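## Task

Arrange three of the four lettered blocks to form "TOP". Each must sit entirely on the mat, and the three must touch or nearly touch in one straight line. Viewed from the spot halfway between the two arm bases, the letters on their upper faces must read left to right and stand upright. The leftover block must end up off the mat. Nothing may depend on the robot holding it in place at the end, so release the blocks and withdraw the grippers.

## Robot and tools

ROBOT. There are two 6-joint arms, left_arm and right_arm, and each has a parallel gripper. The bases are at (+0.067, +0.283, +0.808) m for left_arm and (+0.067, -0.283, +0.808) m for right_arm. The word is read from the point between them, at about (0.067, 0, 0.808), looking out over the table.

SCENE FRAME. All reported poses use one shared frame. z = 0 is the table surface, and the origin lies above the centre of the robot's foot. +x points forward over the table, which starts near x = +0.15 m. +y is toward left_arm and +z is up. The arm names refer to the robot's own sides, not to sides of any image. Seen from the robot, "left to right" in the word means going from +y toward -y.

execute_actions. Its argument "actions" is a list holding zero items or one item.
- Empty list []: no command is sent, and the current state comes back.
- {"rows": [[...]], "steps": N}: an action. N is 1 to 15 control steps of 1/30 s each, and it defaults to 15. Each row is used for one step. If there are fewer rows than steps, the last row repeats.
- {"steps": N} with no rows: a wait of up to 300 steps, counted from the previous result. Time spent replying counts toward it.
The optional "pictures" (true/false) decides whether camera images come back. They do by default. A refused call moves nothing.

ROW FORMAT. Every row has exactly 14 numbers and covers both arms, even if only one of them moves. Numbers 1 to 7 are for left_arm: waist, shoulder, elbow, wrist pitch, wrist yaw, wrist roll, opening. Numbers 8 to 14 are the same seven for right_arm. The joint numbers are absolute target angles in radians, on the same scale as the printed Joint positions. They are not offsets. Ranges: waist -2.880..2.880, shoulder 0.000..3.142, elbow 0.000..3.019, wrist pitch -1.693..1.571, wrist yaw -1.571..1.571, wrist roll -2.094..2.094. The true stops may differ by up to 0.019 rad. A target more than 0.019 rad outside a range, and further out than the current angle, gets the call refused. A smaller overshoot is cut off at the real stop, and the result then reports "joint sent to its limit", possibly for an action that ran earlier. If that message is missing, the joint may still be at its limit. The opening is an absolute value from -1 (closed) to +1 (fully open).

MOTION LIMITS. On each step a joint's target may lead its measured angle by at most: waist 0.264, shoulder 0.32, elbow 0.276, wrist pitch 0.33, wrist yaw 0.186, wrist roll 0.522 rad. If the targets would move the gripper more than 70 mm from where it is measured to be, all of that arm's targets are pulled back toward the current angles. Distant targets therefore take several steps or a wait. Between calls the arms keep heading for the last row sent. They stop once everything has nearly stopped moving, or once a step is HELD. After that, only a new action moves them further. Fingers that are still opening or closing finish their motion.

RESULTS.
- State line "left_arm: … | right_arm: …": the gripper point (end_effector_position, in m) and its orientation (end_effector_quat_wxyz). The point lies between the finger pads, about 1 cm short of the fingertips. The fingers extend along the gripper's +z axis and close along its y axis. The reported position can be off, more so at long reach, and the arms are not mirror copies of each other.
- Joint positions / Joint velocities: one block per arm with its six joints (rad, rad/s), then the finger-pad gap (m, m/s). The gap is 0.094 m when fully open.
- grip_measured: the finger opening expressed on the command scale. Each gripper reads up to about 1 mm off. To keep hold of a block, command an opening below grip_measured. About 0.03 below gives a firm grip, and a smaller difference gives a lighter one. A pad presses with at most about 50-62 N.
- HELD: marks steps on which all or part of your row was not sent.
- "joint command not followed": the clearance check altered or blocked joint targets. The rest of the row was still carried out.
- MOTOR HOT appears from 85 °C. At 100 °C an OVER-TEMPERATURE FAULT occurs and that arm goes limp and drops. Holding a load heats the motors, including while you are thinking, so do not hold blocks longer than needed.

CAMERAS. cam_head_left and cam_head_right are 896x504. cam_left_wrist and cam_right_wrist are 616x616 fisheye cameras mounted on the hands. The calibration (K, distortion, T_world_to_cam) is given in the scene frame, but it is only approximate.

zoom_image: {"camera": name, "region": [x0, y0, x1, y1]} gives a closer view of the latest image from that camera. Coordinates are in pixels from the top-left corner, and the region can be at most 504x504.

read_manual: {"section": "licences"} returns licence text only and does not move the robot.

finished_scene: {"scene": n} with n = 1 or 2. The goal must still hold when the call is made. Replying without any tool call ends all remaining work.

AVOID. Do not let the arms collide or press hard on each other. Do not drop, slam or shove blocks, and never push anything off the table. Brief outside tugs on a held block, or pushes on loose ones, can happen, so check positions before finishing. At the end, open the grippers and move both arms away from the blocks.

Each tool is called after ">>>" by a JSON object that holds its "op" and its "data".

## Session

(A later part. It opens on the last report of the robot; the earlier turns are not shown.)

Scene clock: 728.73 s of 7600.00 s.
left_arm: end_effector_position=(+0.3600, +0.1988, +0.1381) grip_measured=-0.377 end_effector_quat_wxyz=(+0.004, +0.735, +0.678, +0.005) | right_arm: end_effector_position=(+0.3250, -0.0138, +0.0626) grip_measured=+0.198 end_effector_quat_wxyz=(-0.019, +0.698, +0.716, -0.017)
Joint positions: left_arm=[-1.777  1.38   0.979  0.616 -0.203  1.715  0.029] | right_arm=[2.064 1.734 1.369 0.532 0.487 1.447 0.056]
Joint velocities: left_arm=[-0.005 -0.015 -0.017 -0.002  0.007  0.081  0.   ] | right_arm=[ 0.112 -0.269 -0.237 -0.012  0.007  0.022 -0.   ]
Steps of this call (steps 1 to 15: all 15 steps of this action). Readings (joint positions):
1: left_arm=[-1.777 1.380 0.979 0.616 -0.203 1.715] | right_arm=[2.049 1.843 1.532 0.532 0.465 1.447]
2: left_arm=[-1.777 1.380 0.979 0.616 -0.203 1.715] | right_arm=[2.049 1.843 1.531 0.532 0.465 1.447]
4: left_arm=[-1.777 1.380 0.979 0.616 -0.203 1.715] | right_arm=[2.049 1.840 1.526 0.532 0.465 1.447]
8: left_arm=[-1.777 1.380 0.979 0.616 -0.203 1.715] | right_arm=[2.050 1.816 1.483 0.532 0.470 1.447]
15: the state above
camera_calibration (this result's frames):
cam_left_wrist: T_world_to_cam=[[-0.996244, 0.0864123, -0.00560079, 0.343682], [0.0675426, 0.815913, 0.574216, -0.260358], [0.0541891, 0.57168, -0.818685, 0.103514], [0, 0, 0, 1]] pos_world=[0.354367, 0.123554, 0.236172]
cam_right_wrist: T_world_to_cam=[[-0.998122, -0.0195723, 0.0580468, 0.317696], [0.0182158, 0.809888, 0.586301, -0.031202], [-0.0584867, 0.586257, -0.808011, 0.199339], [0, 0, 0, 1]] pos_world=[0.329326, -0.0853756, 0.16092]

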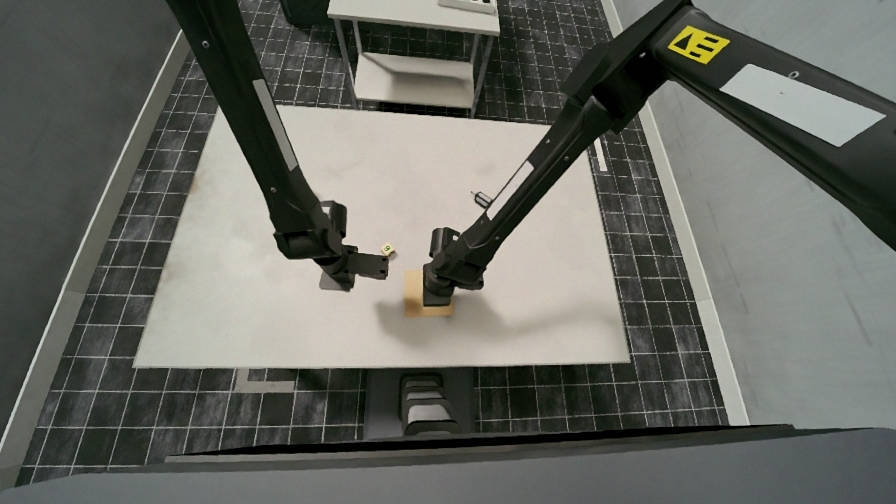

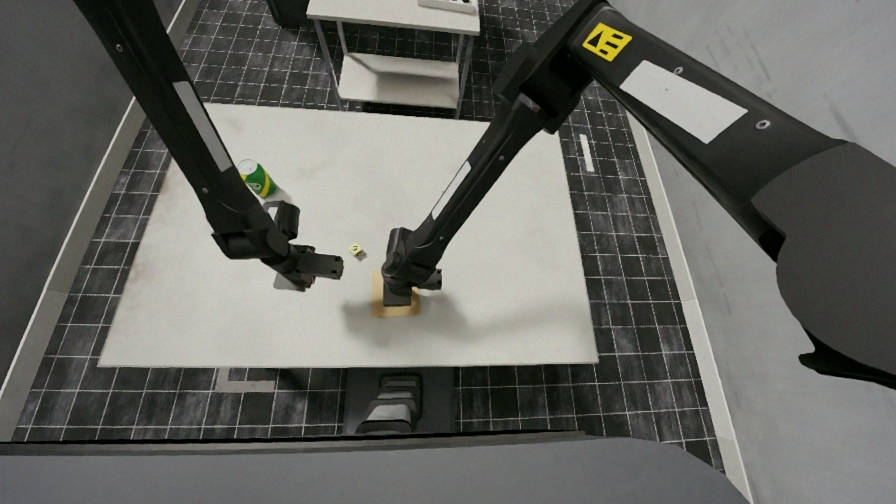

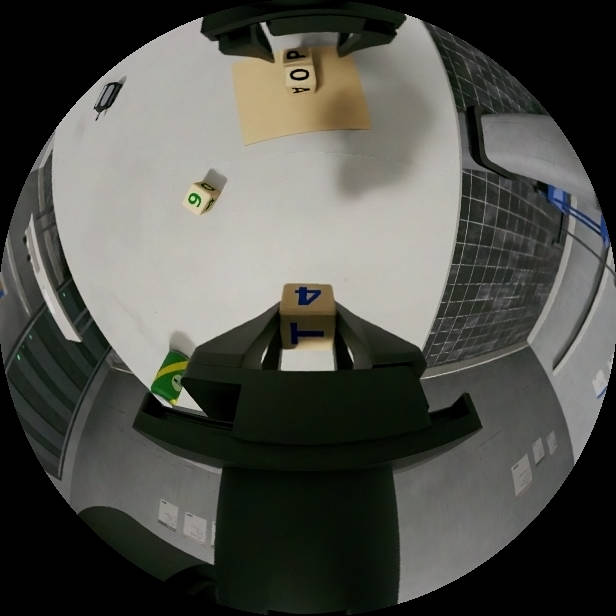

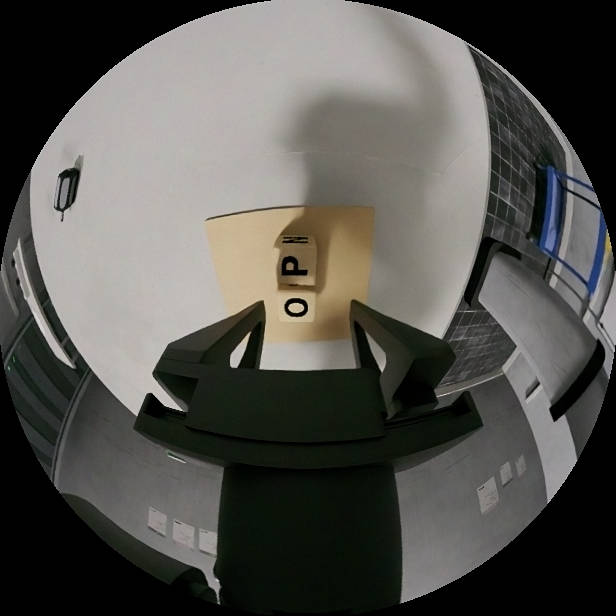

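>>> {"op": "execute_actions", "data": {"actions": [{"rows": [[-1.774,1.386,0.95,0.625,-0.199,1.70,-0.41, 2.080,1.7081,1.3367,0.5276,0.490,1.456,0.2],[-1.776,1.387,0.956,0.622,-0.200,1.70,-0.41, 2.072,1.7024,1.3300,0.5292,0.489,1.456,0.2],[-1.778,1.388,0.962,0.619,-0.201,1.70,-0.41, 2.064,1.6931,1.3189,0.5319,0.488,1.456,0.2],[-1.780,1.389,0.968,0.616,-0.202,1.70,-0.41, 2.0583,1.6804,1.3038,0.5356,0.4863,1.456,0.2],[-1.783,1.390,0.973,0.613,-0.204,1.70,-0.41, 2.0531,1.6646,1.2850,0.5402,0.4811,1.456,0.2],[-1.785,1.390,0.978,0.610,-0.205,1.70,-0.41, 2.0446,1.6461,1.2629,0.5455,0.4727,1.456,0.2],[-1.7862,1.3915,0.9798,0.6097,-0.2062,1.70,-0.41, 2.0330,1.6254,1.2383,0.5516,0.4612,1.456,0.2],[-1.7899,1.3958,0.9850,0.6089,-0.2098,1.70,-0.41, 2.0185,1.6029,1.2115,0.5581,0.4467,1.456,0.2],[-1.7960,1.4029,0.9938,0.6075,-0.2157,1.6995,-0.41, 2.0013,1.5792,1.1834,0.5650,0.4297,1.456,0.2],[-1.8043,1.4127,1.0057,0.6056,-0.2238,1.699,-0.41, 1.9819,1.5550,1.1545,0.5720,0.4104,1.456,0.2],[-1.8148,1.4250,1.0208,0.6032,-0.2339,1.6987,-0.41, 1.9606,1.5308,1.1256,0.5790,0.3892,1.456,0.2],[-1.8272,1.4396,1.0386,0.6003,-0.2460,1.698,-0.41, 1.9379,1.5071,1.0975,0.5859,0.3666,1.456,0.2],[-1.8413,1.4562,1.0590,0.5971,-0.2598,1.6975,-0.41, 1.9142,1.4846,1.0707,0.5924,0.3431,1.456,0.2],[-1.8570,1.4746,1.0815,0.5935,-0.2750,1.6968,-0.41, 1.8900,1.4639,1.0461,0.5985,0.3190,1.456,0.2],[-1.8739,1.4945,1.1058,0.5896,-0.2914,1.696,-0.41, 1.8658,1.4454,1.0240,0.6038,0.2949,1.456,0.2]], "steps": 15}], "pictures": false}}

>>> {"op": "execute_actions", "data": {"actions": [{"rows": [[-1.8917,1.5154,1.1314,0.5855,-0.3088,1.695,-0.41, 1.8421,1.4296,1.0052,0.6084,0.2714,1.456,0.2],[-1.9102,1.5371,1.1580,0.5813,-0.3267,1.6943,-0.41, 1.8194,1.4169,0.9901,0.6121,0.2488,1.456,0.2],[-1.9290,1.5593,1.1850,0.5770,-0.3450,1.6935,-0.41, 1.7981,1.4076,0.9790,0.6148,0.2276,1.456,0.2],[-1.9478,1.5814,1.2120,0.5727,-0.3633,1.6927,-0.41, 1.7787,1.4019,0.9723,0.6164,0.2083,1.456,0.2],[-1.9663,1.6031,1.2386,0.5685,-0.3812,1.692,-0.41, 1.7615,1.40,0.97,0.617,0.1913,1.456,0.2],[-1.9841,1.6240,1.2642,0.5644,-0.3986,1.691,-0.41, 1.7470,1.40,0.97,0.617,0.1768,1.456,0.2],[-2.0010,1.6439,1.2885,0.5605,-0.4150,1.690,-0.41, 1.7354,1.40,0.97,0.617,0.1653,1.456,0.2],[-2.0167,1.6623,1.3110,0.5569,-0.4302,1.6895,-0.41, 1.7269,1.40,0.97,0.617,0.1569,1.456,0.2],[-2.0308,1.6789,1.3314,0.5537,-0.4440,1.689,-0.41, 1.7217,1.40,0.97,0.617,0.1517,1.456,0.2],[-2.0432,1.6935,1.3492,0.5508,-0.4561,1.6883,-0.41, 1.72,1.40,0.97,0.617,0.15,1.456,0.2],[-2.0537,1.7058,1.3643,0.5484,-0.4662,1.688,-0.41, 1.72,1.40,0.97,0.617,0.15,1.456,0.2],[-2.0620,1.7156,1.3762,0.5465,-0.4743,1.6875,-0.41, 1.72,1.40,0.97,0.617,0.15,1.456,0.2],[-2.0681,1.7227,1.3850,0.5451,-0.4802,1.687,-0.41, 1.72,1.40,0.97,0.617,0.15,1.456,0.2],[-2.0718,1.7270,1.3902,0.5443,-0.4838,1.687,-0.41, 1.72,1.40,0.97,0.617,0.15,1.456,0.2],[-2.0730,1.7285,1.3920,0.5440,-0.4850,1.687,-0.41, 1.72,1.40,0.97,0.617,0.15,1.456,0.2]], "steps": 15}], "pictures": false}}

>>> {"op": "execute_actions", "data": {"actions": [{"steps": 12}]}}

Scene clock: 791.90 s of 7600.00 s.
left_arm: end_effector_position=(+0.3646, +0.1806, +0.1144) grip_measured=-0.377 end_effector_quat_wxyz=(-0.007, +0.730, +0.683, +0.019) | right_arm: end_effector_position=(+0.3323, -0.1111, +0.1170) grip_measured=+0.198 end_effector_quat_wxyz=(-0.033, +0.689, +0.724, -0.004)
Joint positions: left_arm=[-1.818  1.445  1.065  0.605 -0.277  1.714  0.029] | right_arm=[1.931 1.506 1.086 0.571 0.318 1.447 0.056]
Joint velocities: left_arm=[-0.444  0.532  0.647 -0.066 -0.374 -0.022 -0.001] | right_arm=[-0.874 -0.737 -0.686  0.178 -0.505  0.037  0.   ]
Steps of this call (steps 1 to 30: the robot went on to your last target; steps 31 to 100: nothing new was sent; then 59.33 s passed at rest; steps 101 to 115: all 15 steps of this action). Readings (joint positions):
101: left_arm=[-1.777 1.380 0.979 0.616 -0.203 1.715] | right_arm=[2.077 1.713 1.362 0.532 0.487 1.447]
102: left_arm=[-1.777 1.380 0.979 0.616 -0.203 1.715] | right_arm=[2.077 1.713 1.362 0.532 0.487 1.447]
104: left_arm=[-1.777 1.380 0.979 0.616 -0.203 1.715] | right_arm=[2.077 1.710 1.355 0.532 0.487 1.447]
108: left_arm=[-1.777 1.381 0.980 0.616 -0.204 1.715] | right_arm=[2.064 1.669 1.285 0.533 0.459 1.447]
115: the state above

Scene clock: 792.40 s of 7600.00 s.
left_arm: end_effector_position=(+0.3396, +0.0114, +0.0612) grip_measured=-0.377 end_effector_quat_wxyz=(-0.002, +0.713, +0.701, -0.009) | right_arm: end_effector_position=(+0.3579, -0.2286, +0.1268) grip_measured=+0.198 end_effector_quat_wxyz=(+0.008, +0.680, +0.733, -0.003)
Joint positions: left_arm=[-2.065  1.73   1.381  0.553 -0.477  1.704  0.029] | right_arm=[1.714 1.394 0.999 0.603 0.154 1.447 0.056]
Joint velocities: left_arm=[-0.19   0.2    0.139 -0.042 -0.066 -0.022  0.   ] | right_arm=[-0.005 -0.015  0.007 -0.002  0.037 -0.051  0.   ]
Steps of this call (steps 1 to 15: all 15 steps of this action). Readings (joint positions):
1: left_arm=[-1.833 1.463 1.089 0.602 -0.293 1.713] | right_arm=[1.900 1.481 1.064 0.577 0.295 1.447]
2: left_arm=[-1.850 1.484 1.115 0.598 -0.310 1.713] | right_arm=[1.870 1.459 1.045 0.583 0.273 1.447]
4: left_arm=[-1.889 1.528 1.170 0.591 -0.346 1.711] | right_arm=[1.812 1.422 1.018 0.593 0.232 1.447]
8: left_arm=[-1.969 1.620 1.274 0.574 -0.413 1.708] | right_arm=[1.733 1.394 1.005 0.602 0.173 1.447]
15: the state above

Scene clock: 792.80 s of 7600.00 s.
left_arm: end_effector_position=(+0.3382, +0.0050, +0.0610) grip_measured=-0.377 end_effector_quat_wxyz=(-0.002, +0.712, +0.702, -0.011) | right_arm: end_effector_position=(+0.3579, -0.2286, +0.1268) grip_measured=+0.198 end_effector_quat_wxyz=(+0.008, +0.680, +0.733, -0.003)
Joint positions: left_arm=[-2.074  1.738  1.39   0.55  -0.482  1.703  0.029] | right_arm=[1.714 1.394 0.999 0.603 0.154 1.447 0.056]
Joint velocities: left_arm=[ 0.005  0.005  0.002  0.007  0.007 -0.037 -0.   ] | right_arm=[-0.005 -0.005 -0.002 -0.012  0.037 -0.007  0.001]
Steps of this call (steps 1 to 12: the robot went on to your last target). Readings (joint positions):
1: left_arm=[-2.070 1.735 1.384 0.552 -0.478 1.704] | right_arm=[1.714 1.394 0.999 0.603 0.154 1.447]
2: left_arm=[-2.073 1.738 1.385 0.551 -0.478 1.704] | right_arm=[1.714 1.394 0.999 0.603 0.154 1.447]
4: left_arm=[-2.074 1.738 1.385 0.550 -0.480 1.704] | right_arm=[1.714 1.394 0.999 0.603 0.154 1.447]
8: left_arm=[-2.074 1.738 1.389 0.550 -0.482 1.703] | right_arm=[1.714 1.394 0.999 0.603 0.154 1.447]
12: the state above
camera_calibration (this result's frames):
cam_left_wrist: T_world_to_cam=[[-0.999458, 0.0209102, 0.0254104, 0.337789], [0.0315722, 0.827053, 0.561236, -0.043597], [-0.00928024, 0.561735, -0.827265, 0.174407], [0, 0, 0, 1]] pos_world=[0.340601, -0.0689767, 0.160166]
cam_right_wrist: T_world_to_cam=[[-0.997621, -0.0689256, 0.00161159, 0.338283], [-0.0556056, 0.818209, 0.572226, 0.134723], [-0.0407596, 0.570774, -0.820095, 0.370697], [0, 0, 0, 1]] pos_world=[0.360079, -0.298499, 0.226369]

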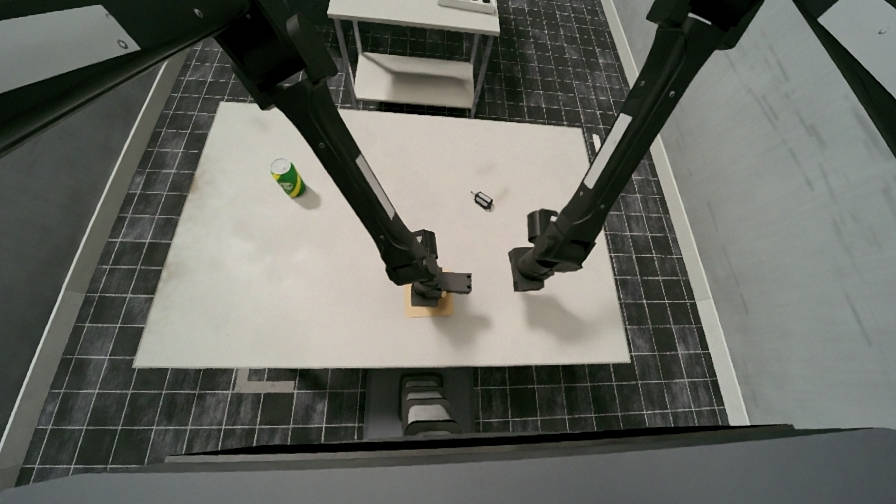

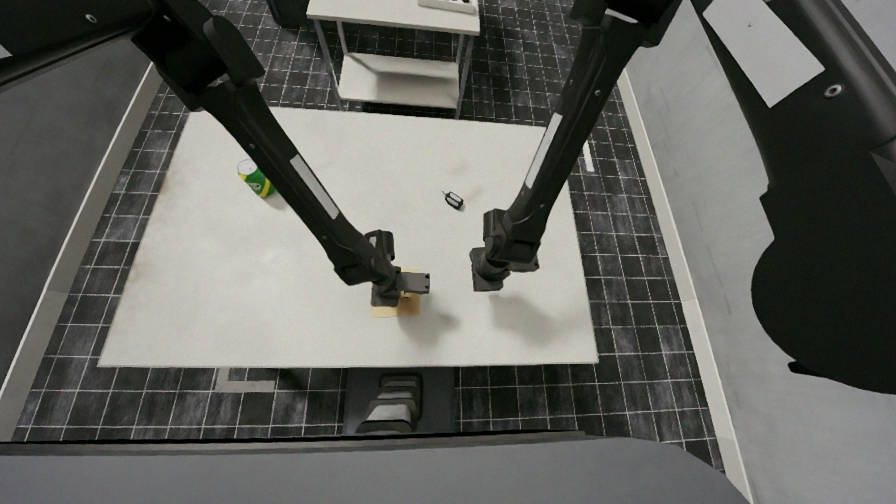

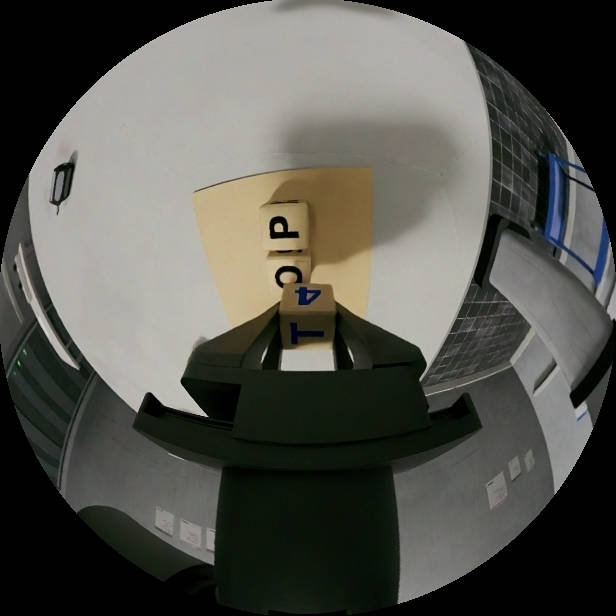

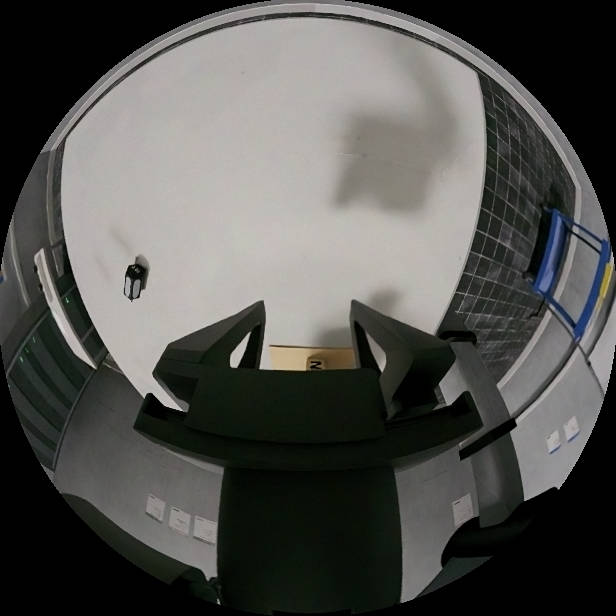

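>>> {"op": "zoom_image", "data": {"camera": "cam_left_wrist", "region": [230, 180, 390, 360]}}

Region (230, 180, 390, 360) of cam_left_wrist's 616x616 image, scaled by 2.800, with more detail than that image has.

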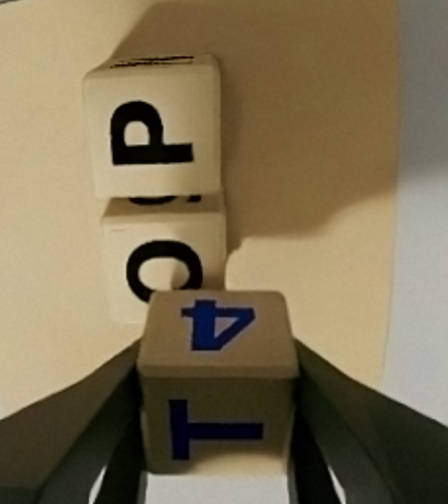

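>>> {"op": "execute_actions", "data": {"actions": [{"rows": [[-2.066,1.735,1.390,0.546,-0.481,1.692,-0.41, 1.72,1.40,0.97,0.617,0.15,1.456,0.2],[-2.060,1.738,1.390,0.546,-0.478,1.692,-0.41, 1.72,1.40,0.97,0.617,0.15,1.456,0.2],[-2.058,1.740,1.390,0.546,-0.477,1.692,-0.41, 1.72,1.40,0.97,0.617,0.15,1.456,0.2],[-2.055,1.740,1.391,0.546,-0.475,1.692,-0.41, 1.72,1.40,0.97,0.617,0.15,1.456,0.2],[-2.052,1.740,1.392,0.546,-0.473,1.692,-0.41, 1.72,1.40,0.97,0.617,0.15,1.456,0.2],[-2.048,1.740,1.393,0.546,-0.471,1.692,-0.41, 1.72,1.40,0.97,0.617,0.15,1.456,0.2],[-2.044,1.740,1.395,0.546,-0.469,1.692,-0.41, 1.72,1.40,0.97,0.617,0.15,1.456,0.2],[-2.040,1.740,1.397,0.546,-0.467,1.692,-0.41, 1.72,1.40,0.97,0.617,0.15,1.456,0.2],[-2.037,1.740,1.400,0.546,-0.465,1.692,-0.41, 1.72,1.40,0.97,0.617,0.15,1.456,0.2],[-2.034,1.740,1.403,0.546,-0.463,1.692,-0.41, 1.72,1.40,0.97,0.617,0.15,1.456,0.2],[-2.032,1.740,1.406,0.546,-0.461,1.692,-0.41, 1.72,1.40,0.97,0.617,0.15,1.456,0.2],[-2.031,1.740,1.409,0.546,-0.460,1.692,-0.41, 1.72,1.40,0.97,0.617,0.15,1.456,0.2],[-2.030,1.740,1.411,0.546,-0.459,1.692,-0.41, 1.72,1.40,0.97,0.617,0.15,1.456,0.2],[-2.030,1.740,1.413,0.546,-0.459,1.692,-0.41, 1.72,1.40,0.97,0.617,0.15,1.456,0.2],[-2.030,1.740,1.414,0.546,-0.459,1.692,-0.41, 1.72,1.40,0.97,0.617,0.15,1.456,0.2]], "steps": 15}], "pictures": false}}

>>> {"op": "execute_actions", "data": {"actions": [{"steps": 8}], "pictures": false}}

Scene clock: 836.43 s of 7600.00 s.
left_arm: end_effector_position=(+0.3464, +0.0233, +0.0491) grip_measured=-0.377 end_effector_quat_wxyz=(-0.002, +0.712, +0.703, +0.000) | right_arm: end_effector_position=(+0.3579, -0.2286, +0.1268) grip_measured=+0.198 end_effector_quat_wxyz=(+0.008, +0.680, +0.733, -0.003)
Joint positions: left_arm=[-2.042  1.738  1.408  0.55  -0.464  1.703  0.029] | right_arm=[1.714 1.394 0.999 0.603 0.154 1.447 0.056]
Joint velocities: left_arm=[ 0.073 -0.005  0.09  -0.007 -0.037  0.081  0.001] | right_arm=[-0.015 -0.005  0.012  0.012 -0.051 -0.022 -0.001]
Steps of this call (steps 1 to 15: the robot went on to your last target; steps 16 to 90: nothing new was sent; then 40.13 s passed at rest; steps 91 to 105: all 15 steps of this action). Readings (joint positions):
91: left_arm=[-2.074 1.738 1.390 0.550 -0.482 1.703] | right_arm=[1.714 1.394 0.999 0.603 0.154 1.447]
92: left_arm=[-2.074 1.738 1.390 0.550 -0.482 1.703] | right_arm=[1.714 1.394 0.999 0.603 0.154 1.447]
94: left_arm=[-2.073 1.738 1.390 0.550 -0.480 1.703] | right_arm=[1.714 1.394 0.999 0.603 0.154 1.447]
98: left_arm=[-2.068 1.738 1.390 0.550 -0.472 1.703] | right_arm=[1.714 1.394 0.999 0.603 0.154 1.447]
105: the state above

Scene clock: 836.70 s of 7600.00 s.
left_arm: end_effector_position=(+0.3492, +0.0252, +0.0473) grip_measured=-0.377 end_effector_quat_wxyz=(-0.001, +0.711, +0.703, +0.003) | right_arm: end_effector_position=(+0.3579, -0.2286, +0.1268) grip_measured=+0.198 end_effector_quat_wxyz=(+0.008, +0.680, +0.733, -0.003)
Joint positions: left_arm=[-2.039  1.738  1.413  0.55  -0.463  1.703  0.029] | right_arm=[1.714 1.394 0.999 0.603 0.154 1.447 0.056]
Joint velocities: left_arm=[ 0.015 -0.005  0.002 -0.002 -0.066  0.051 -0.   ] | right_arm=[ 0.005 -0.005 -0.002 -0.002 -0.037 -0.022  0.   ]
Steps of this call (steps 1 to 8: the robot went on to your last target). Readings (joint positions):
1: left_arm=[-2.040 1.738 1.411 0.550 -0.464 1.703] | right_arm=[1.714 1.394 0.999 0.603 0.154 1.447]
2: left_arm=[-2.039 1.738 1.412 0.550 -0.464 1.703] | right_arm=[1.714 1.394 0.999 0.603 0.154 1.447]
4: left_arm=[-2.039 1.738 1.413 0.550 -0.463 1.703] | right_arm=[1.714 1.394 0.999 0.603 0.154 1.447]
8: the state above

>>> {"op": "execute_actions", "data": {"actions": [{"rows": [[-2.0269,1.7494,1.4148,0.5436,-0.4588,1.692,-0.41, 1.72,1.40,0.97,0.617,0.15,1.456,0.2],[-2.0265,1.7508,1.4171,0.5426,-0.4583,1.692,-0.41, 1.72,1.40,0.97,0.617,0.15,1.456,0.2],[-2.0259,1.7529,1.4208,0.5408,-0.4575,1.692,-0.41, 1.72,1.40,0.97,0.617,0.15,1.456,0.2],[-2.0252,1.7558,1.4257,0.5385,-0.4564,1.692,-0.41, 1.72,1.40,0.97,0.617,0.15,1.456,0.2],[-2.0243,1.7593,1.4318,0.5358,-0.4550,1.692,-0.41, 1.72,1.40,0.97,0.617,0.15,1.456,0.2],[-2.0232,1.7632,1.4385,0.5326,-0.4535,1.692,-0.41, 1.72,1.40,0.97,0.617,0.15,1.456,0.2],[-2.0221,1.7674,1.4458,0.5292,-0.4518,1.692,-0.41, 1.72,1.40,0.97,0.617,0.15,1.456,0.2],[-2.0209,1.7716,1.4532,0.5258,-0.4502,1.692,-0.41, 1.72,1.40,0.97,0.617,0.15,1.456,0.2],[-2.0198,1.7758,1.4605,0.5224,-0.4485,1.692,-0.41, 1.72,1.40,0.97,0.617,0.15,1.456,0.2],[-2.0188,1.7798,1.4673,0.5193,-0.4470,1.692,-0.41, 1.72,1.40,0.97,0.617,0.15,1.456,0.2],[-2.0178,1.7832,1.4733,0.5165,-0.4456,1.692,-0.41, 1.72,1.40,0.97,0.617,0.15,1.456,0.2],[-2.0171,1.7861,1.4782,0.5142,-0.4445,1.692,-0.41, 1.72,1.40,0.97,0.617,0.15,1.456,0.2],[-2.0165,1.7882,1.4819,0.5124,-0.4437,1.692,-0.41, 1.72,1.40,0.97,0.617,0.15,1.456,0.2],[-2.0161,1.7896,1.4842,0.5114,-0.4432,1.692,-0.41, 1.72,1.40,0.97,0.617,0.15,1.456,0.2],[-2.016,1.790,1.485,0.511,-0.443,1.692,-0.41, 1.72,1.40,0.97,0.617,0.15,1.456,0.2]], "steps": 15}], "pictures": false}}

>>> {"op": "execute_actions", "data": {"actions": [{"steps": 10}]}}

Scene clock: 852.70 s of 7600.00 s.
left_arm: end_effector_position=(+0.3468, +0.0187, +0.0293) grip_measured=-0.377 end_effector_quat_wxyz=(+0.001, +0.712, +0.702, -0.002) | right_arm: end_effector_position=(+0.3579, -0.2286, +0.1268) grip_measured=+0.198 end_effector_quat_wxyz=(+0.008, +0.680, +0.733, -0.003)
Joint positions: left_arm=[-2.032  1.781  1.479  0.522 -0.447  1.703  0.029] | right_arm=[1.714 1.394 0.999 0.603 0.154 1.447 0.056]
Joint velocities: left_arm=[ 0.024  0.063  0.051 -0.037 -0.007 -0.037 -0.001] | right_arm=[-0.015 -0.005 -0.002 -0.012 -0.022  0.022  0.001]
Steps of this call (steps 1 to 15: the robot went on to your last target; steps 16 to 90: nothing new was sent; then 12.50 s passed at rest; steps 91 to 105: all 15 steps of this action). Readings (joint positions):
91: left_arm=[-2.039 1.738 1.413 0.550 -0.463 1.703] | right_arm=[1.714 1.394 0.999 0.603 0.154 1.447]
92: left_arm=[-2.039 1.738 1.413 0.550 -0.462 1.703] | right_arm=[1.714 1.394 0.999 0.603 0.154 1.447]
94: left_arm=[-2.039 1.741 1.416 0.549 -0.461 1.703] | right_arm=[1.714 1.394 0.999 0.603 0.154 1.447]
98: left_arm=[-2.038 1.754 1.437 0.540 -0.456 1.703] | right_arm=[1.714 1.394 0.999 0.603 0.154 1.447]
105: the state above

Scene clock: 853.03 s of 7600.00 s.
left_arm: end_effector_position=(+0.3449, +0.0197, +0.0279) grip_measured=-0.377 end_effector_quat_wxyz=(-0.000, +0.713, +0.701, -0.002) | right_arm: end_effector_position=(+0.3579, -0.2286, +0.1268) grip_measured=+0.198 end_effector_quat_wxyz=(+0.008, +0.680, +0.733, -0.003)
Joint positions: left_arm=[-2.03   1.785  1.481  0.519 -0.447  1.703  0.029] | right_arm=[1.714 1.394 0.999 0.603 0.154 1.447 0.056]
Joint velocities: left_arm=[-0.015 -0.005 -0.002 -0.012 -0.037  0.022  0.001] | right_arm=[-0.005 -0.005 -0.022 -0.002 -0.066 -0.11  -0.   ]
Steps of this call (steps 1 to 10: the robot went on to your last target). Readings (joint positions):
1: left_arm=[-2.031 1.783 1.481 0.521 -0.447 1.703] | right_arm=[1.714 1.394 0.999 0.603 0.154 1.447]
2: left_arm=[-2.031 1.784 1.481 0.520 -0.447 1.703] | right_arm=[1.714 1.394 0.999 0.603 0.154 1.447]
4: left_arm=[-2.030 1.785 1.481 0.519 -0.447 1.703] | right_arm=[1.714 1.394 0.999 0.603 0.154 1.447]
8: left_arm=[-2.030 1.785 1.481 0.519 -0.447 1.703] | right_arm=[1.714 1.394 0.999 0.603 0.154 1.447]
10: the state above
camera_calibration (this result's frames):
cam_left_wrist: T_world_to_cam=[[-0.999697, 0.0225386, 0.00994481, 0.345534], [0.0241885, 0.821526, 0.569657, -0.0349987], [0.00466933, 0.569725, -0.821822, 0.133719], [0, 0, 0, 1]] pos_world=[0.345652, -0.0552183, 0.126394]
cam_right_wrist: T_world_to_cam=[[-0.997621, -0.0689256, 0.00161159, 0.338283], [-0.0556056, 0.818209, 0.572226, 0.134723], [-0.0407596, 0.570774, -0.820095, 0.370697], [0, 0, 0, 1]] pos_world=[0.360079, -0.298499, 0.226369]

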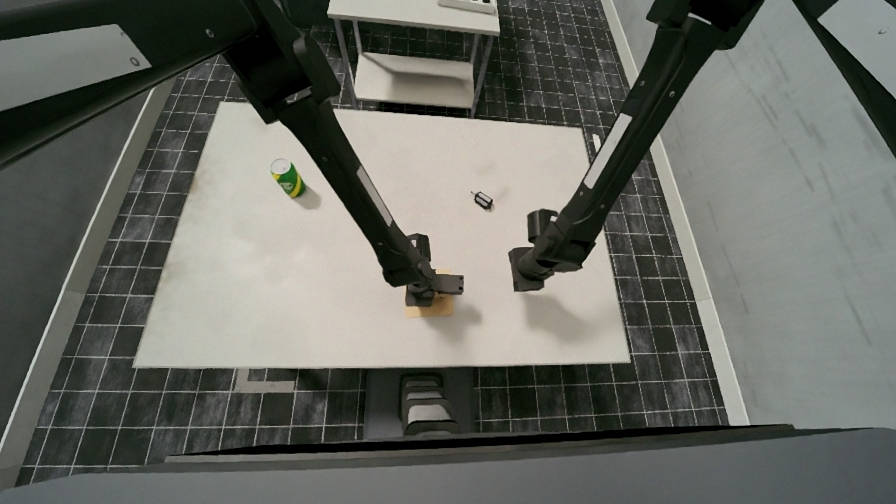

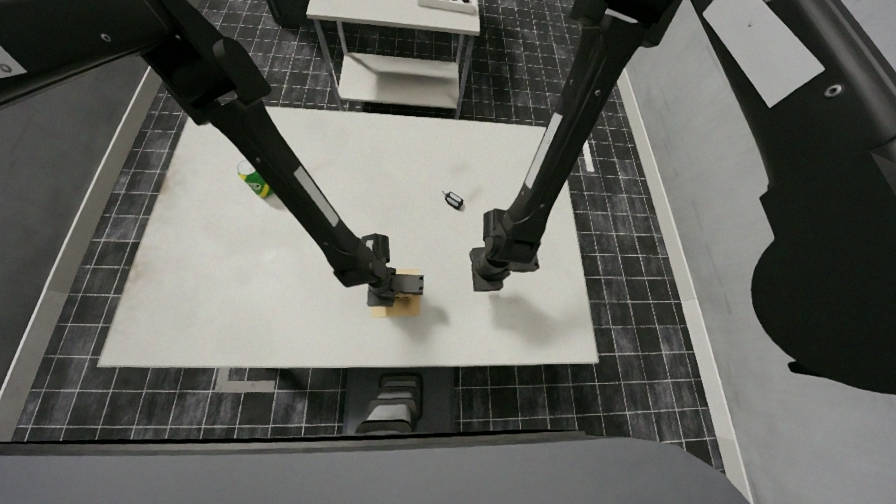

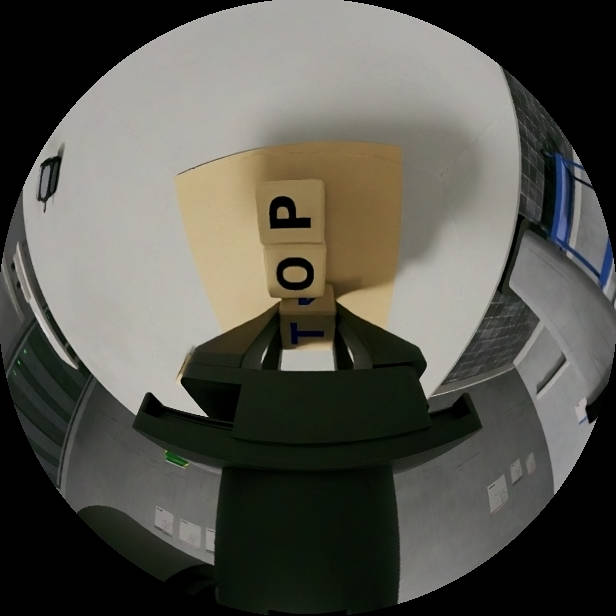

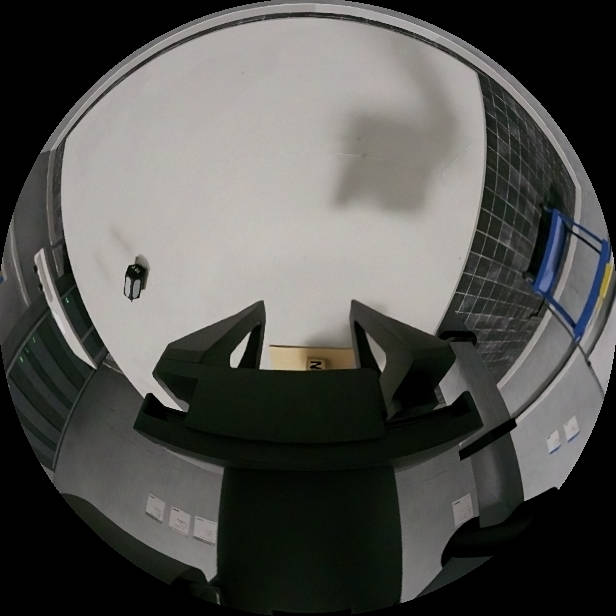

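>>> {"op": "zoom_image", "data": {"camera": "cam_left_wrist", "region": [230, 170, 390, 360]}}

Region (230, 170, 390, 360) of cam_left_wrist's 616x616 image, scaled by 2.653, with more detail than that image has; it fills the left 424 columns of this view, and the rest is white.

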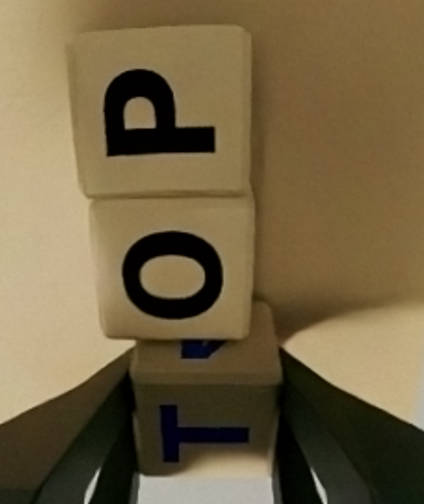

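>>> {"op": "execute_actions", "data": {"actions": [{"rows": [[-2.016,1.792,1.487,0.511,-0.445,1.692,-0.41, 1.72,1.40,0.97,0.617,0.15,1.456,0.2],[-2.016,1.794,1.489,0.511,-0.446,1.692,-0.41, 1.72,1.40,0.97,0.617,0.15,1.456,0.2],[-2.016,1.795,1.491,0.510,-0.447,1.692,-0.41, 1.72,1.40,0.97,0.617,0.15,1.456,0.2],[-2.016,1.796,1.493,0.510,-0.447,1.692,-0.41, 1.72,1.40,0.97,0.617,0.15,1.456,0.2],[-2.016,1.797,1.495,0.509,-0.447,1.692,-0.41, 1.72,1.40,0.97,0.617,0.15,1.456,0.2],[-2.016,1.798,1.497,0.508,-0.447,1.692,-0.41, 1.72,1.40,0.97,0.617,0.15,1.456,0.2],[-2.016,1.799,1.499,0.507,-0.447,1.692,-0.41, 1.72,1.40,0.97,0.617,0.15,1.456,0.2],[-2.0155,1.800,1.501,0.506,-0.447,1.692,-0.41, 1.72,1.40,0.97,0.617,0.15,1.456,0.2],[-2.0155,1.801,1.503,0.505,-0.447,1.692,-0.41, 1.72,1.40,0.97,0.617,0.15,1.456,0.2],[-2.015,1.802,1.505,0.504,-0.447,1.692,-0.41, 1.72,1.40,0.97,0.617,0.15,1.456,0.2],[-2.015,1.803,1.507,0.503,-0.447,1.692,-0.41, 1.72,1.40,0.97,0.617,0.15,1.456,0.2],[-2.015,1.804,1.509,0.502,-0.447,1.692,-0.41, 1.72,1.40,0.97,0.617,0.15,1.456,0.2],[-2.015,1.805,1.510,0.501,-0.447,1.692,-0.41, 1.72,1.40,0.97,0.617,0.15,1.456,0.2],[-2.015,1.806,1.511,0.500,-0.447,1.692,-0.41, 1.72,1.40,0.97,0.617,0.15,1.456,0.2],[-2.015,1.806,1.512,0.500,-0.447,1.692,-0.41, 1.72,1.40,0.97,0.617,0.15,1.456,0.2]], "steps": 15}], "pictures": false}}

>>> {"op": "execute_actions", "data": {"actions": [{"steps": 8}]}}

Scene clock: 897.80 s of 7600.00 s.
left_arm: end_effector_position=(+0.3490, +0.0175, +0.0223) grip_measured=-0.377 end_effector_quat_wxyz=(+0.001, +0.712, +0.702, -0.000) | right_arm: end_effector_position=(+0.3579, -0.2286, +0.1268) grip_measured=+0.198 end_effector_quat_wxyz=(+0.008, +0.680, +0.733, -0.003)
Joint positions: left_arm=[-2.03   1.796  1.507  0.51  -0.447  1.703  0.029] | right_arm=[1.714 1.394 0.999 0.603 0.154 1.447 0.056]
Joint velocities: left_arm=[-0.015  0.024  0.022 -0.017  0.022 -0.037  0.   ] | right_arm=[-0.005  0.005 -0.012  0.002 -0.007  0.037 -0.001]
Steps of this call (steps 1 to 15: the robot went on to your last target; steps 16 to 90: nothing new was sent; then 41.27 s passed at rest; steps 91 to 105: all 15 steps of this action). Readings (joint positions):
91: left_arm=[-2.030 1.785 1.481 0.519 -0.447 1.703] | right_arm=[1.714 1.394 0.999 0.603 0.154 1.447]
92: left_arm=[-2.030 1.785 1.482 0.519 -0.447 1.703] | right_arm=[1.714 1.394 0.999 0.603 0.154 1.447]
94: left_arm=[-2.030 1.786 1.485 0.519 -0.447 1.703] | right_arm=[1.714 1.394 0.999 0.603 0.154 1.447]
98: left_arm=[-2.030 1.790 1.495 0.516 -0.447 1.703] | right_arm=[1.714 1.394 0.999 0.603 0.154 1.447]
105: the state above

Scene clock: 898.07 s of 7600.00 s.
left_arm: end_effector_position=(+0.3481, +0.0171, +0.0218) grip_measured=-0.377 end_effector_quat_wxyz=(+0.001, +0.712, +0.702, -0.001) | right_arm: end_effector_position=(+0.3579, -0.2286, +0.1268) grip_measured=+0.198 end_effector_quat_wxyz=(+0.008, +0.680, +0.733, -0.003)
Joint positions: left_arm=[-2.03   1.797  1.509  0.509 -0.447  1.703  0.029] | right_arm=[1.714 1.394 0.999 0.603 0.154 1.447 0.056]
Joint velocities: left_arm=[ 0.015 -0.015 -0.002 -0.002 -0.022 -0.022  0.001] | right_arm=[-0.015 -0.015 -0.007 -0.002  0.066 -0.022  0.   ]
Steps of this call (steps 1 to 8: the robot went on to your last target). Readings (joint positions):
1: left_arm=[-2.030 1.796 1.508 0.510 -0.447 1.703] | right_arm=[1.714 1.394 0.999 0.603 0.154 1.447]
2: left_arm=[-2.030 1.797 1.509 0.509 -0.447 1.703] | right_arm=[1.714 1.394 0.999 0.603 0.154 1.447]
4: left_arm=[-2.030 1.797 1.509 0.509 -0.447 1.703] | right_arm=[1.714 1.394 0.999 0.603 0.154 1.447]
8: the state above
camera_calibration (this result's frames):
cam_left_wrist: T_world_to_cam=[[-0.999766, 0.0207128, 0.00620173, 0.348999], [0.0205522, 0.821315, 0.570105, -0.0281914], [0.00671488, 0.570099, -0.821548, 0.129422], [0, 0, 0, 1]] pos_world=[0.348628, -0.0578582, 0.120234]
cam_right_wrist: T_world_to_cam=[[-0.997621, -0.0689256, 0.00161159, 0.338283], [-0.0556056, 0.818209, 0.572226, 0.134723], [-0.0407596, 0.570774, -0.820095, 0.370697], [0, 0, 0, 1]] pos_world=[0.360079, -0.298499, 0.226369]

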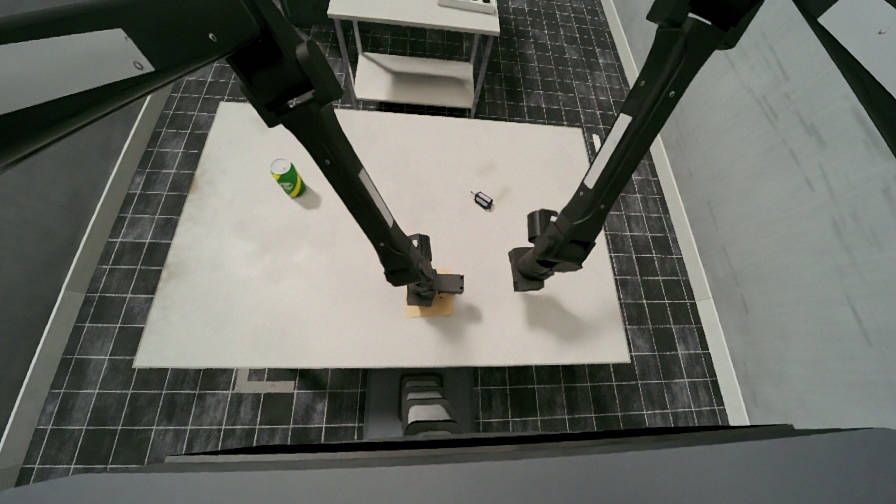

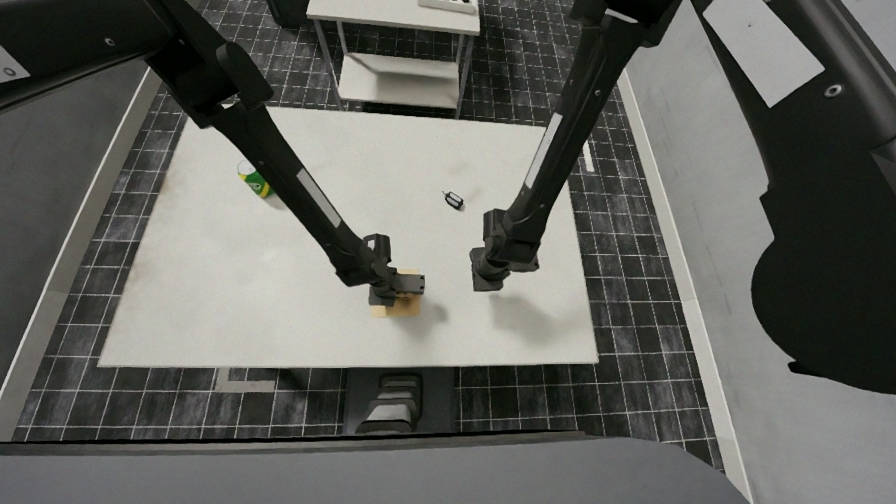

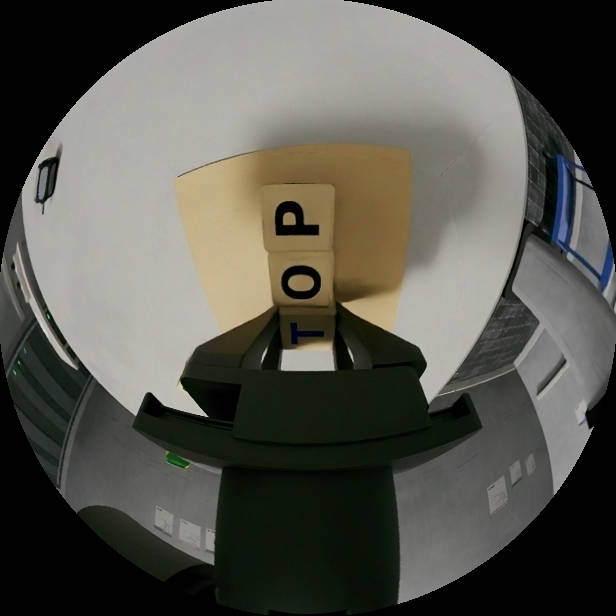

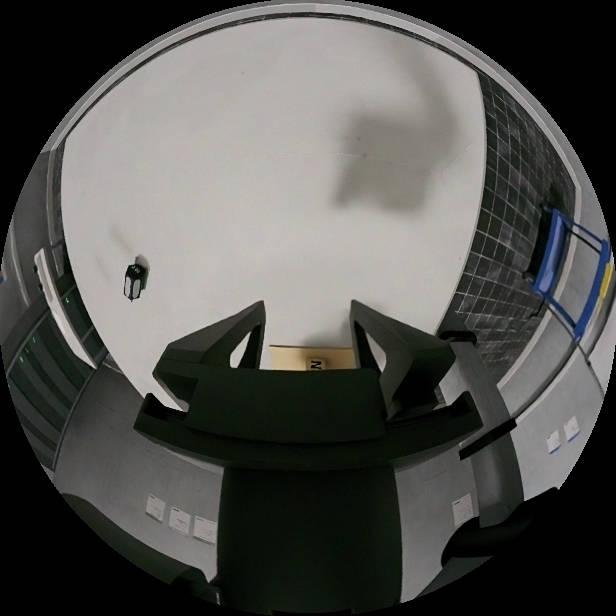

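>>> {"op": "zoom_image", "data": {"camera": "cam_left_wrist", "region": [240, 170, 380, 360]}}

Region (240, 170, 380, 360) of cam_left_wrist's 616x616 image, scaled by 2.653, with more detail than that image has; it fills the left 371 columns of this view, and the rest is white.

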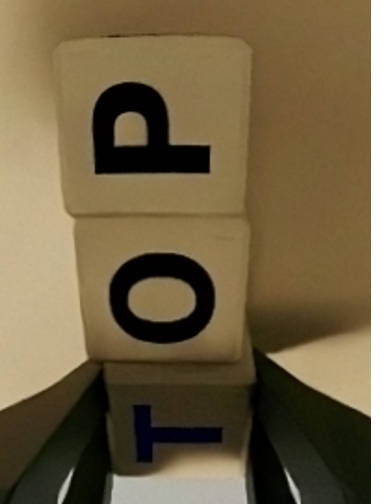

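>>> {"op": "execute_actions", "data": {"actions": [{"rows": [[-2.015,1.805,1.5135,0.502,-0.447,1.692,-0.41, 1.72,1.40,0.97,0.617,0.15,1.456,0.2],[-2.015,1.805,1.515,0.502,-0.447,1.692,-0.41, 1.72,1.40,0.97,0.617,0.15,1.456,0.2],[-2.015,1.805,1.5165,0.502,-0.447,1.692,-0.41, 1.72,1.40,0.97,0.617,0.15,1.456,0.2],[-2.015,1.805,1.518,0.502,-0.447,1.692,-0.41, 1.72,1.40,0.97,0.617,0.15,1.456,0.2],[-2.015,1.805,1.5185,0.502,-0.447,1.692,-0.41, 1.72,1.40,0.97,0.617,0.15,1.456,0.2],[-2.015,1.805,1.519,0.502,-0.447,1.692,-0.41, 1.72,1.40,0.97,0.617,0.15,1.456,0.2],[-2.015,1.806,1.5195,0.502,-0.447,1.692,-0.41, 1.72,1.40,0.97,0.617,0.15,1.456,0.2],[-2.015,1.807,1.520,0.502,-0.447,1.692,-0.41, 1.72,1.40,0.97,0.617,0.15,1.456,0.2],[-2.015,1.8077,1.521,0.502,-0.447,1.692,-0.41, 1.72,1.40,0.97,0.617,0.15,1.456,0.2],[-2.015,1.8084,1.522,0.502,-0.447,1.692,-0.41, 1.72,1.40,0.97,0.617,0.15,1.456,0.2],[-2.015,1.809,1.523,0.502,-0.447,1.692,-0.41, 1.72,1.40,0.97,0.617,0.15,1.456,0.2],[-2.015,1.8095,1.5235,0.502,-0.447,1.692,-0.41, 1.72,1.40,0.97,0.617,0.15,1.456,0.2],[-2.015,1.810,1.524,0.502,-0.447,1.692,-0.41, 1.72,1.40,0.97,0.617,0.15,1.456,0.2]], "steps": 15}], "pictures": false}}

>>> {"op": "execute_actions", "data": {"actions": [{"steps": 6}]}}

Scene clock: 940.40 s of 7600.00 s.
left_arm: end_effector_position=(+0.3530, +0.0166, +0.0195) grip_measured=-0.377 end_effector_quat_wxyz=(+0.004, +0.711, +0.703, +0.002) | right_arm: end_effector_position=(+0.3579, -0.2286, +0.1268) grip_measured=+0.198 end_effector_quat_wxyz=(+0.008, +0.680, +0.733, -0.003)
Joint positions: left_arm=[-2.03   1.8    1.521  0.509 -0.447  1.703  0.029] | right_arm=[1.714 1.394 0.999 0.603 0.154 1.447 0.056]
Joint velocities: left_arm=[-0.024  0.015 -0.007  0.007 -0.007 -0.095 -0.   ] | right_arm=[-0.015  0.005 -0.007 -0.002 -0.022  0.007  0.   ]
Steps of this call (steps 1 to 15: the robot went on to your last target; steps 16 to 90: nothing new was sent; then 38.83 s passed at rest; steps 91 to 105: all 15 steps of this action). Readings (joint positions):
91: left_arm=[-2.030 1.797 1.509 0.509 -0.447 1.703] | right_arm=[1.714 1.394 0.999 0.603 0.154 1.447]
92: left_arm=[-2.030 1.797 1.509 0.509 -0.447 1.703] | right_arm=[1.714 1.394 0.999 0.603 0.154 1.447]
94: left_arm=[-2.030 1.798 1.510 0.509 -0.447 1.703] | right_arm=[1.714 1.394 0.999 0.603 0.154 1.447]
98: left_arm=[-2.030 1.799 1.515 0.509 -0.447 1.703] | right_arm=[1.714 1.394 0.999 0.603 0.154 1.447]
105: the state above

Scene clock: 940.60 s of 7600.00 s.
left_arm: end_effector_position=(+0.3521, +0.0164, +0.0193) grip_measured=-0.377 end_effector_quat_wxyz=(+0.003, +0.711, +0.703, +0.002) | right_arm: end_effector_position=(+0.3579, -0.2286, +0.1268) grip_measured=+0.198 end_effector_quat_wxyz=(+0.008, +0.680, +0.733, -0.003)
Joint positions: left_arm=[-2.03   1.801  1.521  0.509 -0.447  1.703  0.029] | right_arm=[1.714 1.394 0.999 0.603 0.154 1.447 0.056]
Joint velocities: left_arm=[ 0.015  0.034  0.002 -0.007 -0.066 -0.066 -0.   ] | right_arm=[-0.005 -0.005 -0.007 -0.022 -0.007  0.022  0.001]
Steps of this call (steps 1 to 6: the robot went on to your last target). Readings (joint positions):
1: left_arm=[-2.030 1.800 1.521 0.509 -0.447 1.703] | right_arm=[1.714 1.394 0.999 0.603 0.154 1.447]
2: left_arm=[-2.030 1.801 1.521 0.509 -0.447 1.703] | right_arm=[1.714 1.394 0.999 0.603 0.154 1.447]
4: left_arm=[-2.030 1.801 1.521 0.509 -0.447 1.703] | right_arm=[1.714 1.394 0.999 0.603 0.154 1.447]
6: the state above
camera_calibration (this result's frames):
cam_left_wrist: T_world_to_cam=[[-0.999854, 0.0170659, -0.00128747, 0.353243], [0.0132758, 0.820871, 0.570959, -0.0237193], [0.0108008, 0.570859, -0.820977, 0.126324], [0, 0, 0, 1]] pos_world=[0.352142, -0.0586709, 0.117706]
cam_right_wrist: T_world_to_cam=[[-0.997621, -0.0689256, 0.00161159, 0.338283], [-0.0556056, 0.818209, 0.572226, 0.134723], [-0.0407596, 0.570774, -0.820095, 0.370697], [0, 0, 0, 1]] pos_world=[0.360079, -0.298499, 0.226369]

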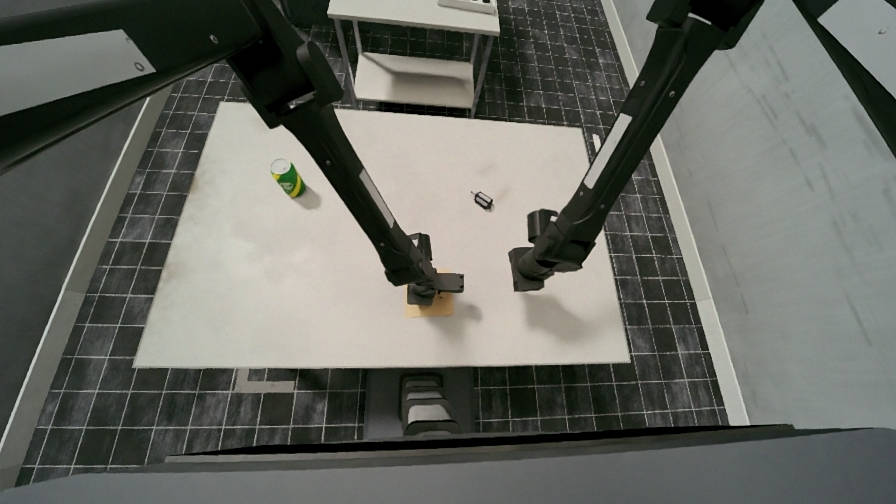

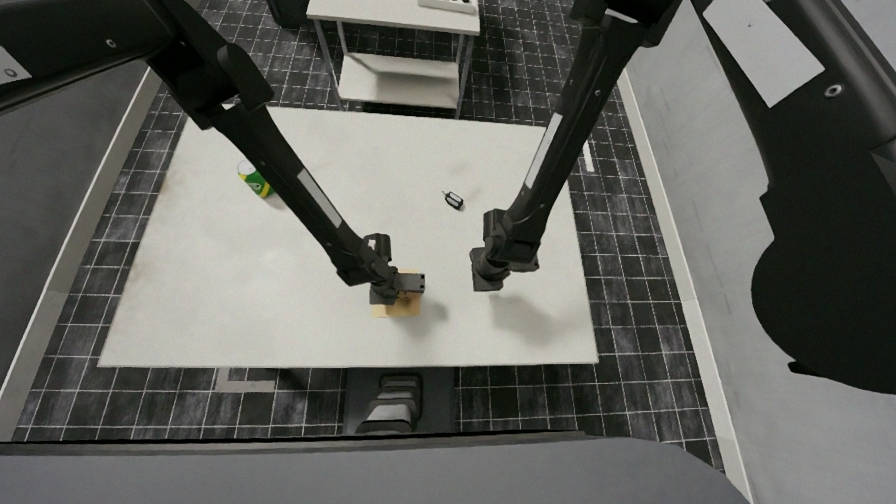

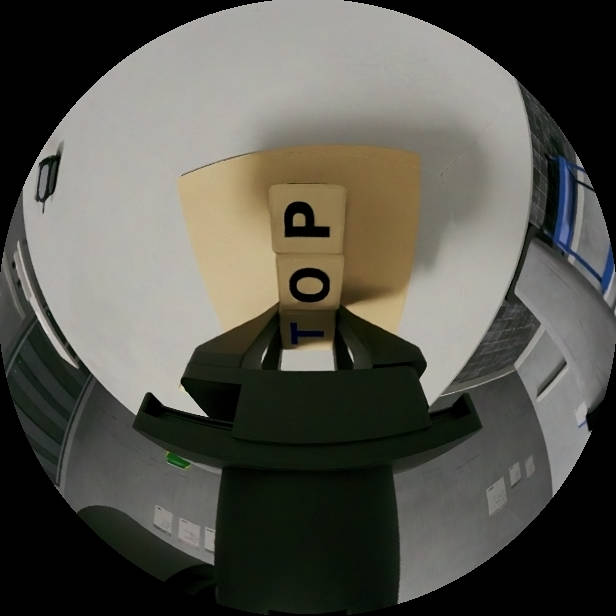

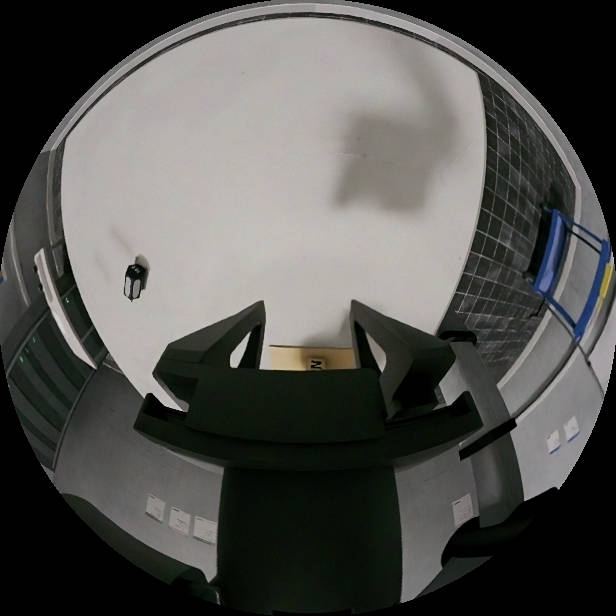

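>>> {"op": "zoom_image", "data": {"camera": "cam_left_wrist", "region": [240, 170, 380, 360]}}

Region (240, 170, 380, 360) of cam_left_wrist's 616x616 image, scaled by 2.653, with more detail than that image has; it fills the left 371 columns of this view, and the rest is white.

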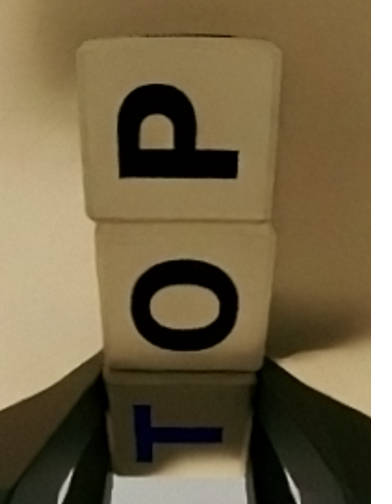

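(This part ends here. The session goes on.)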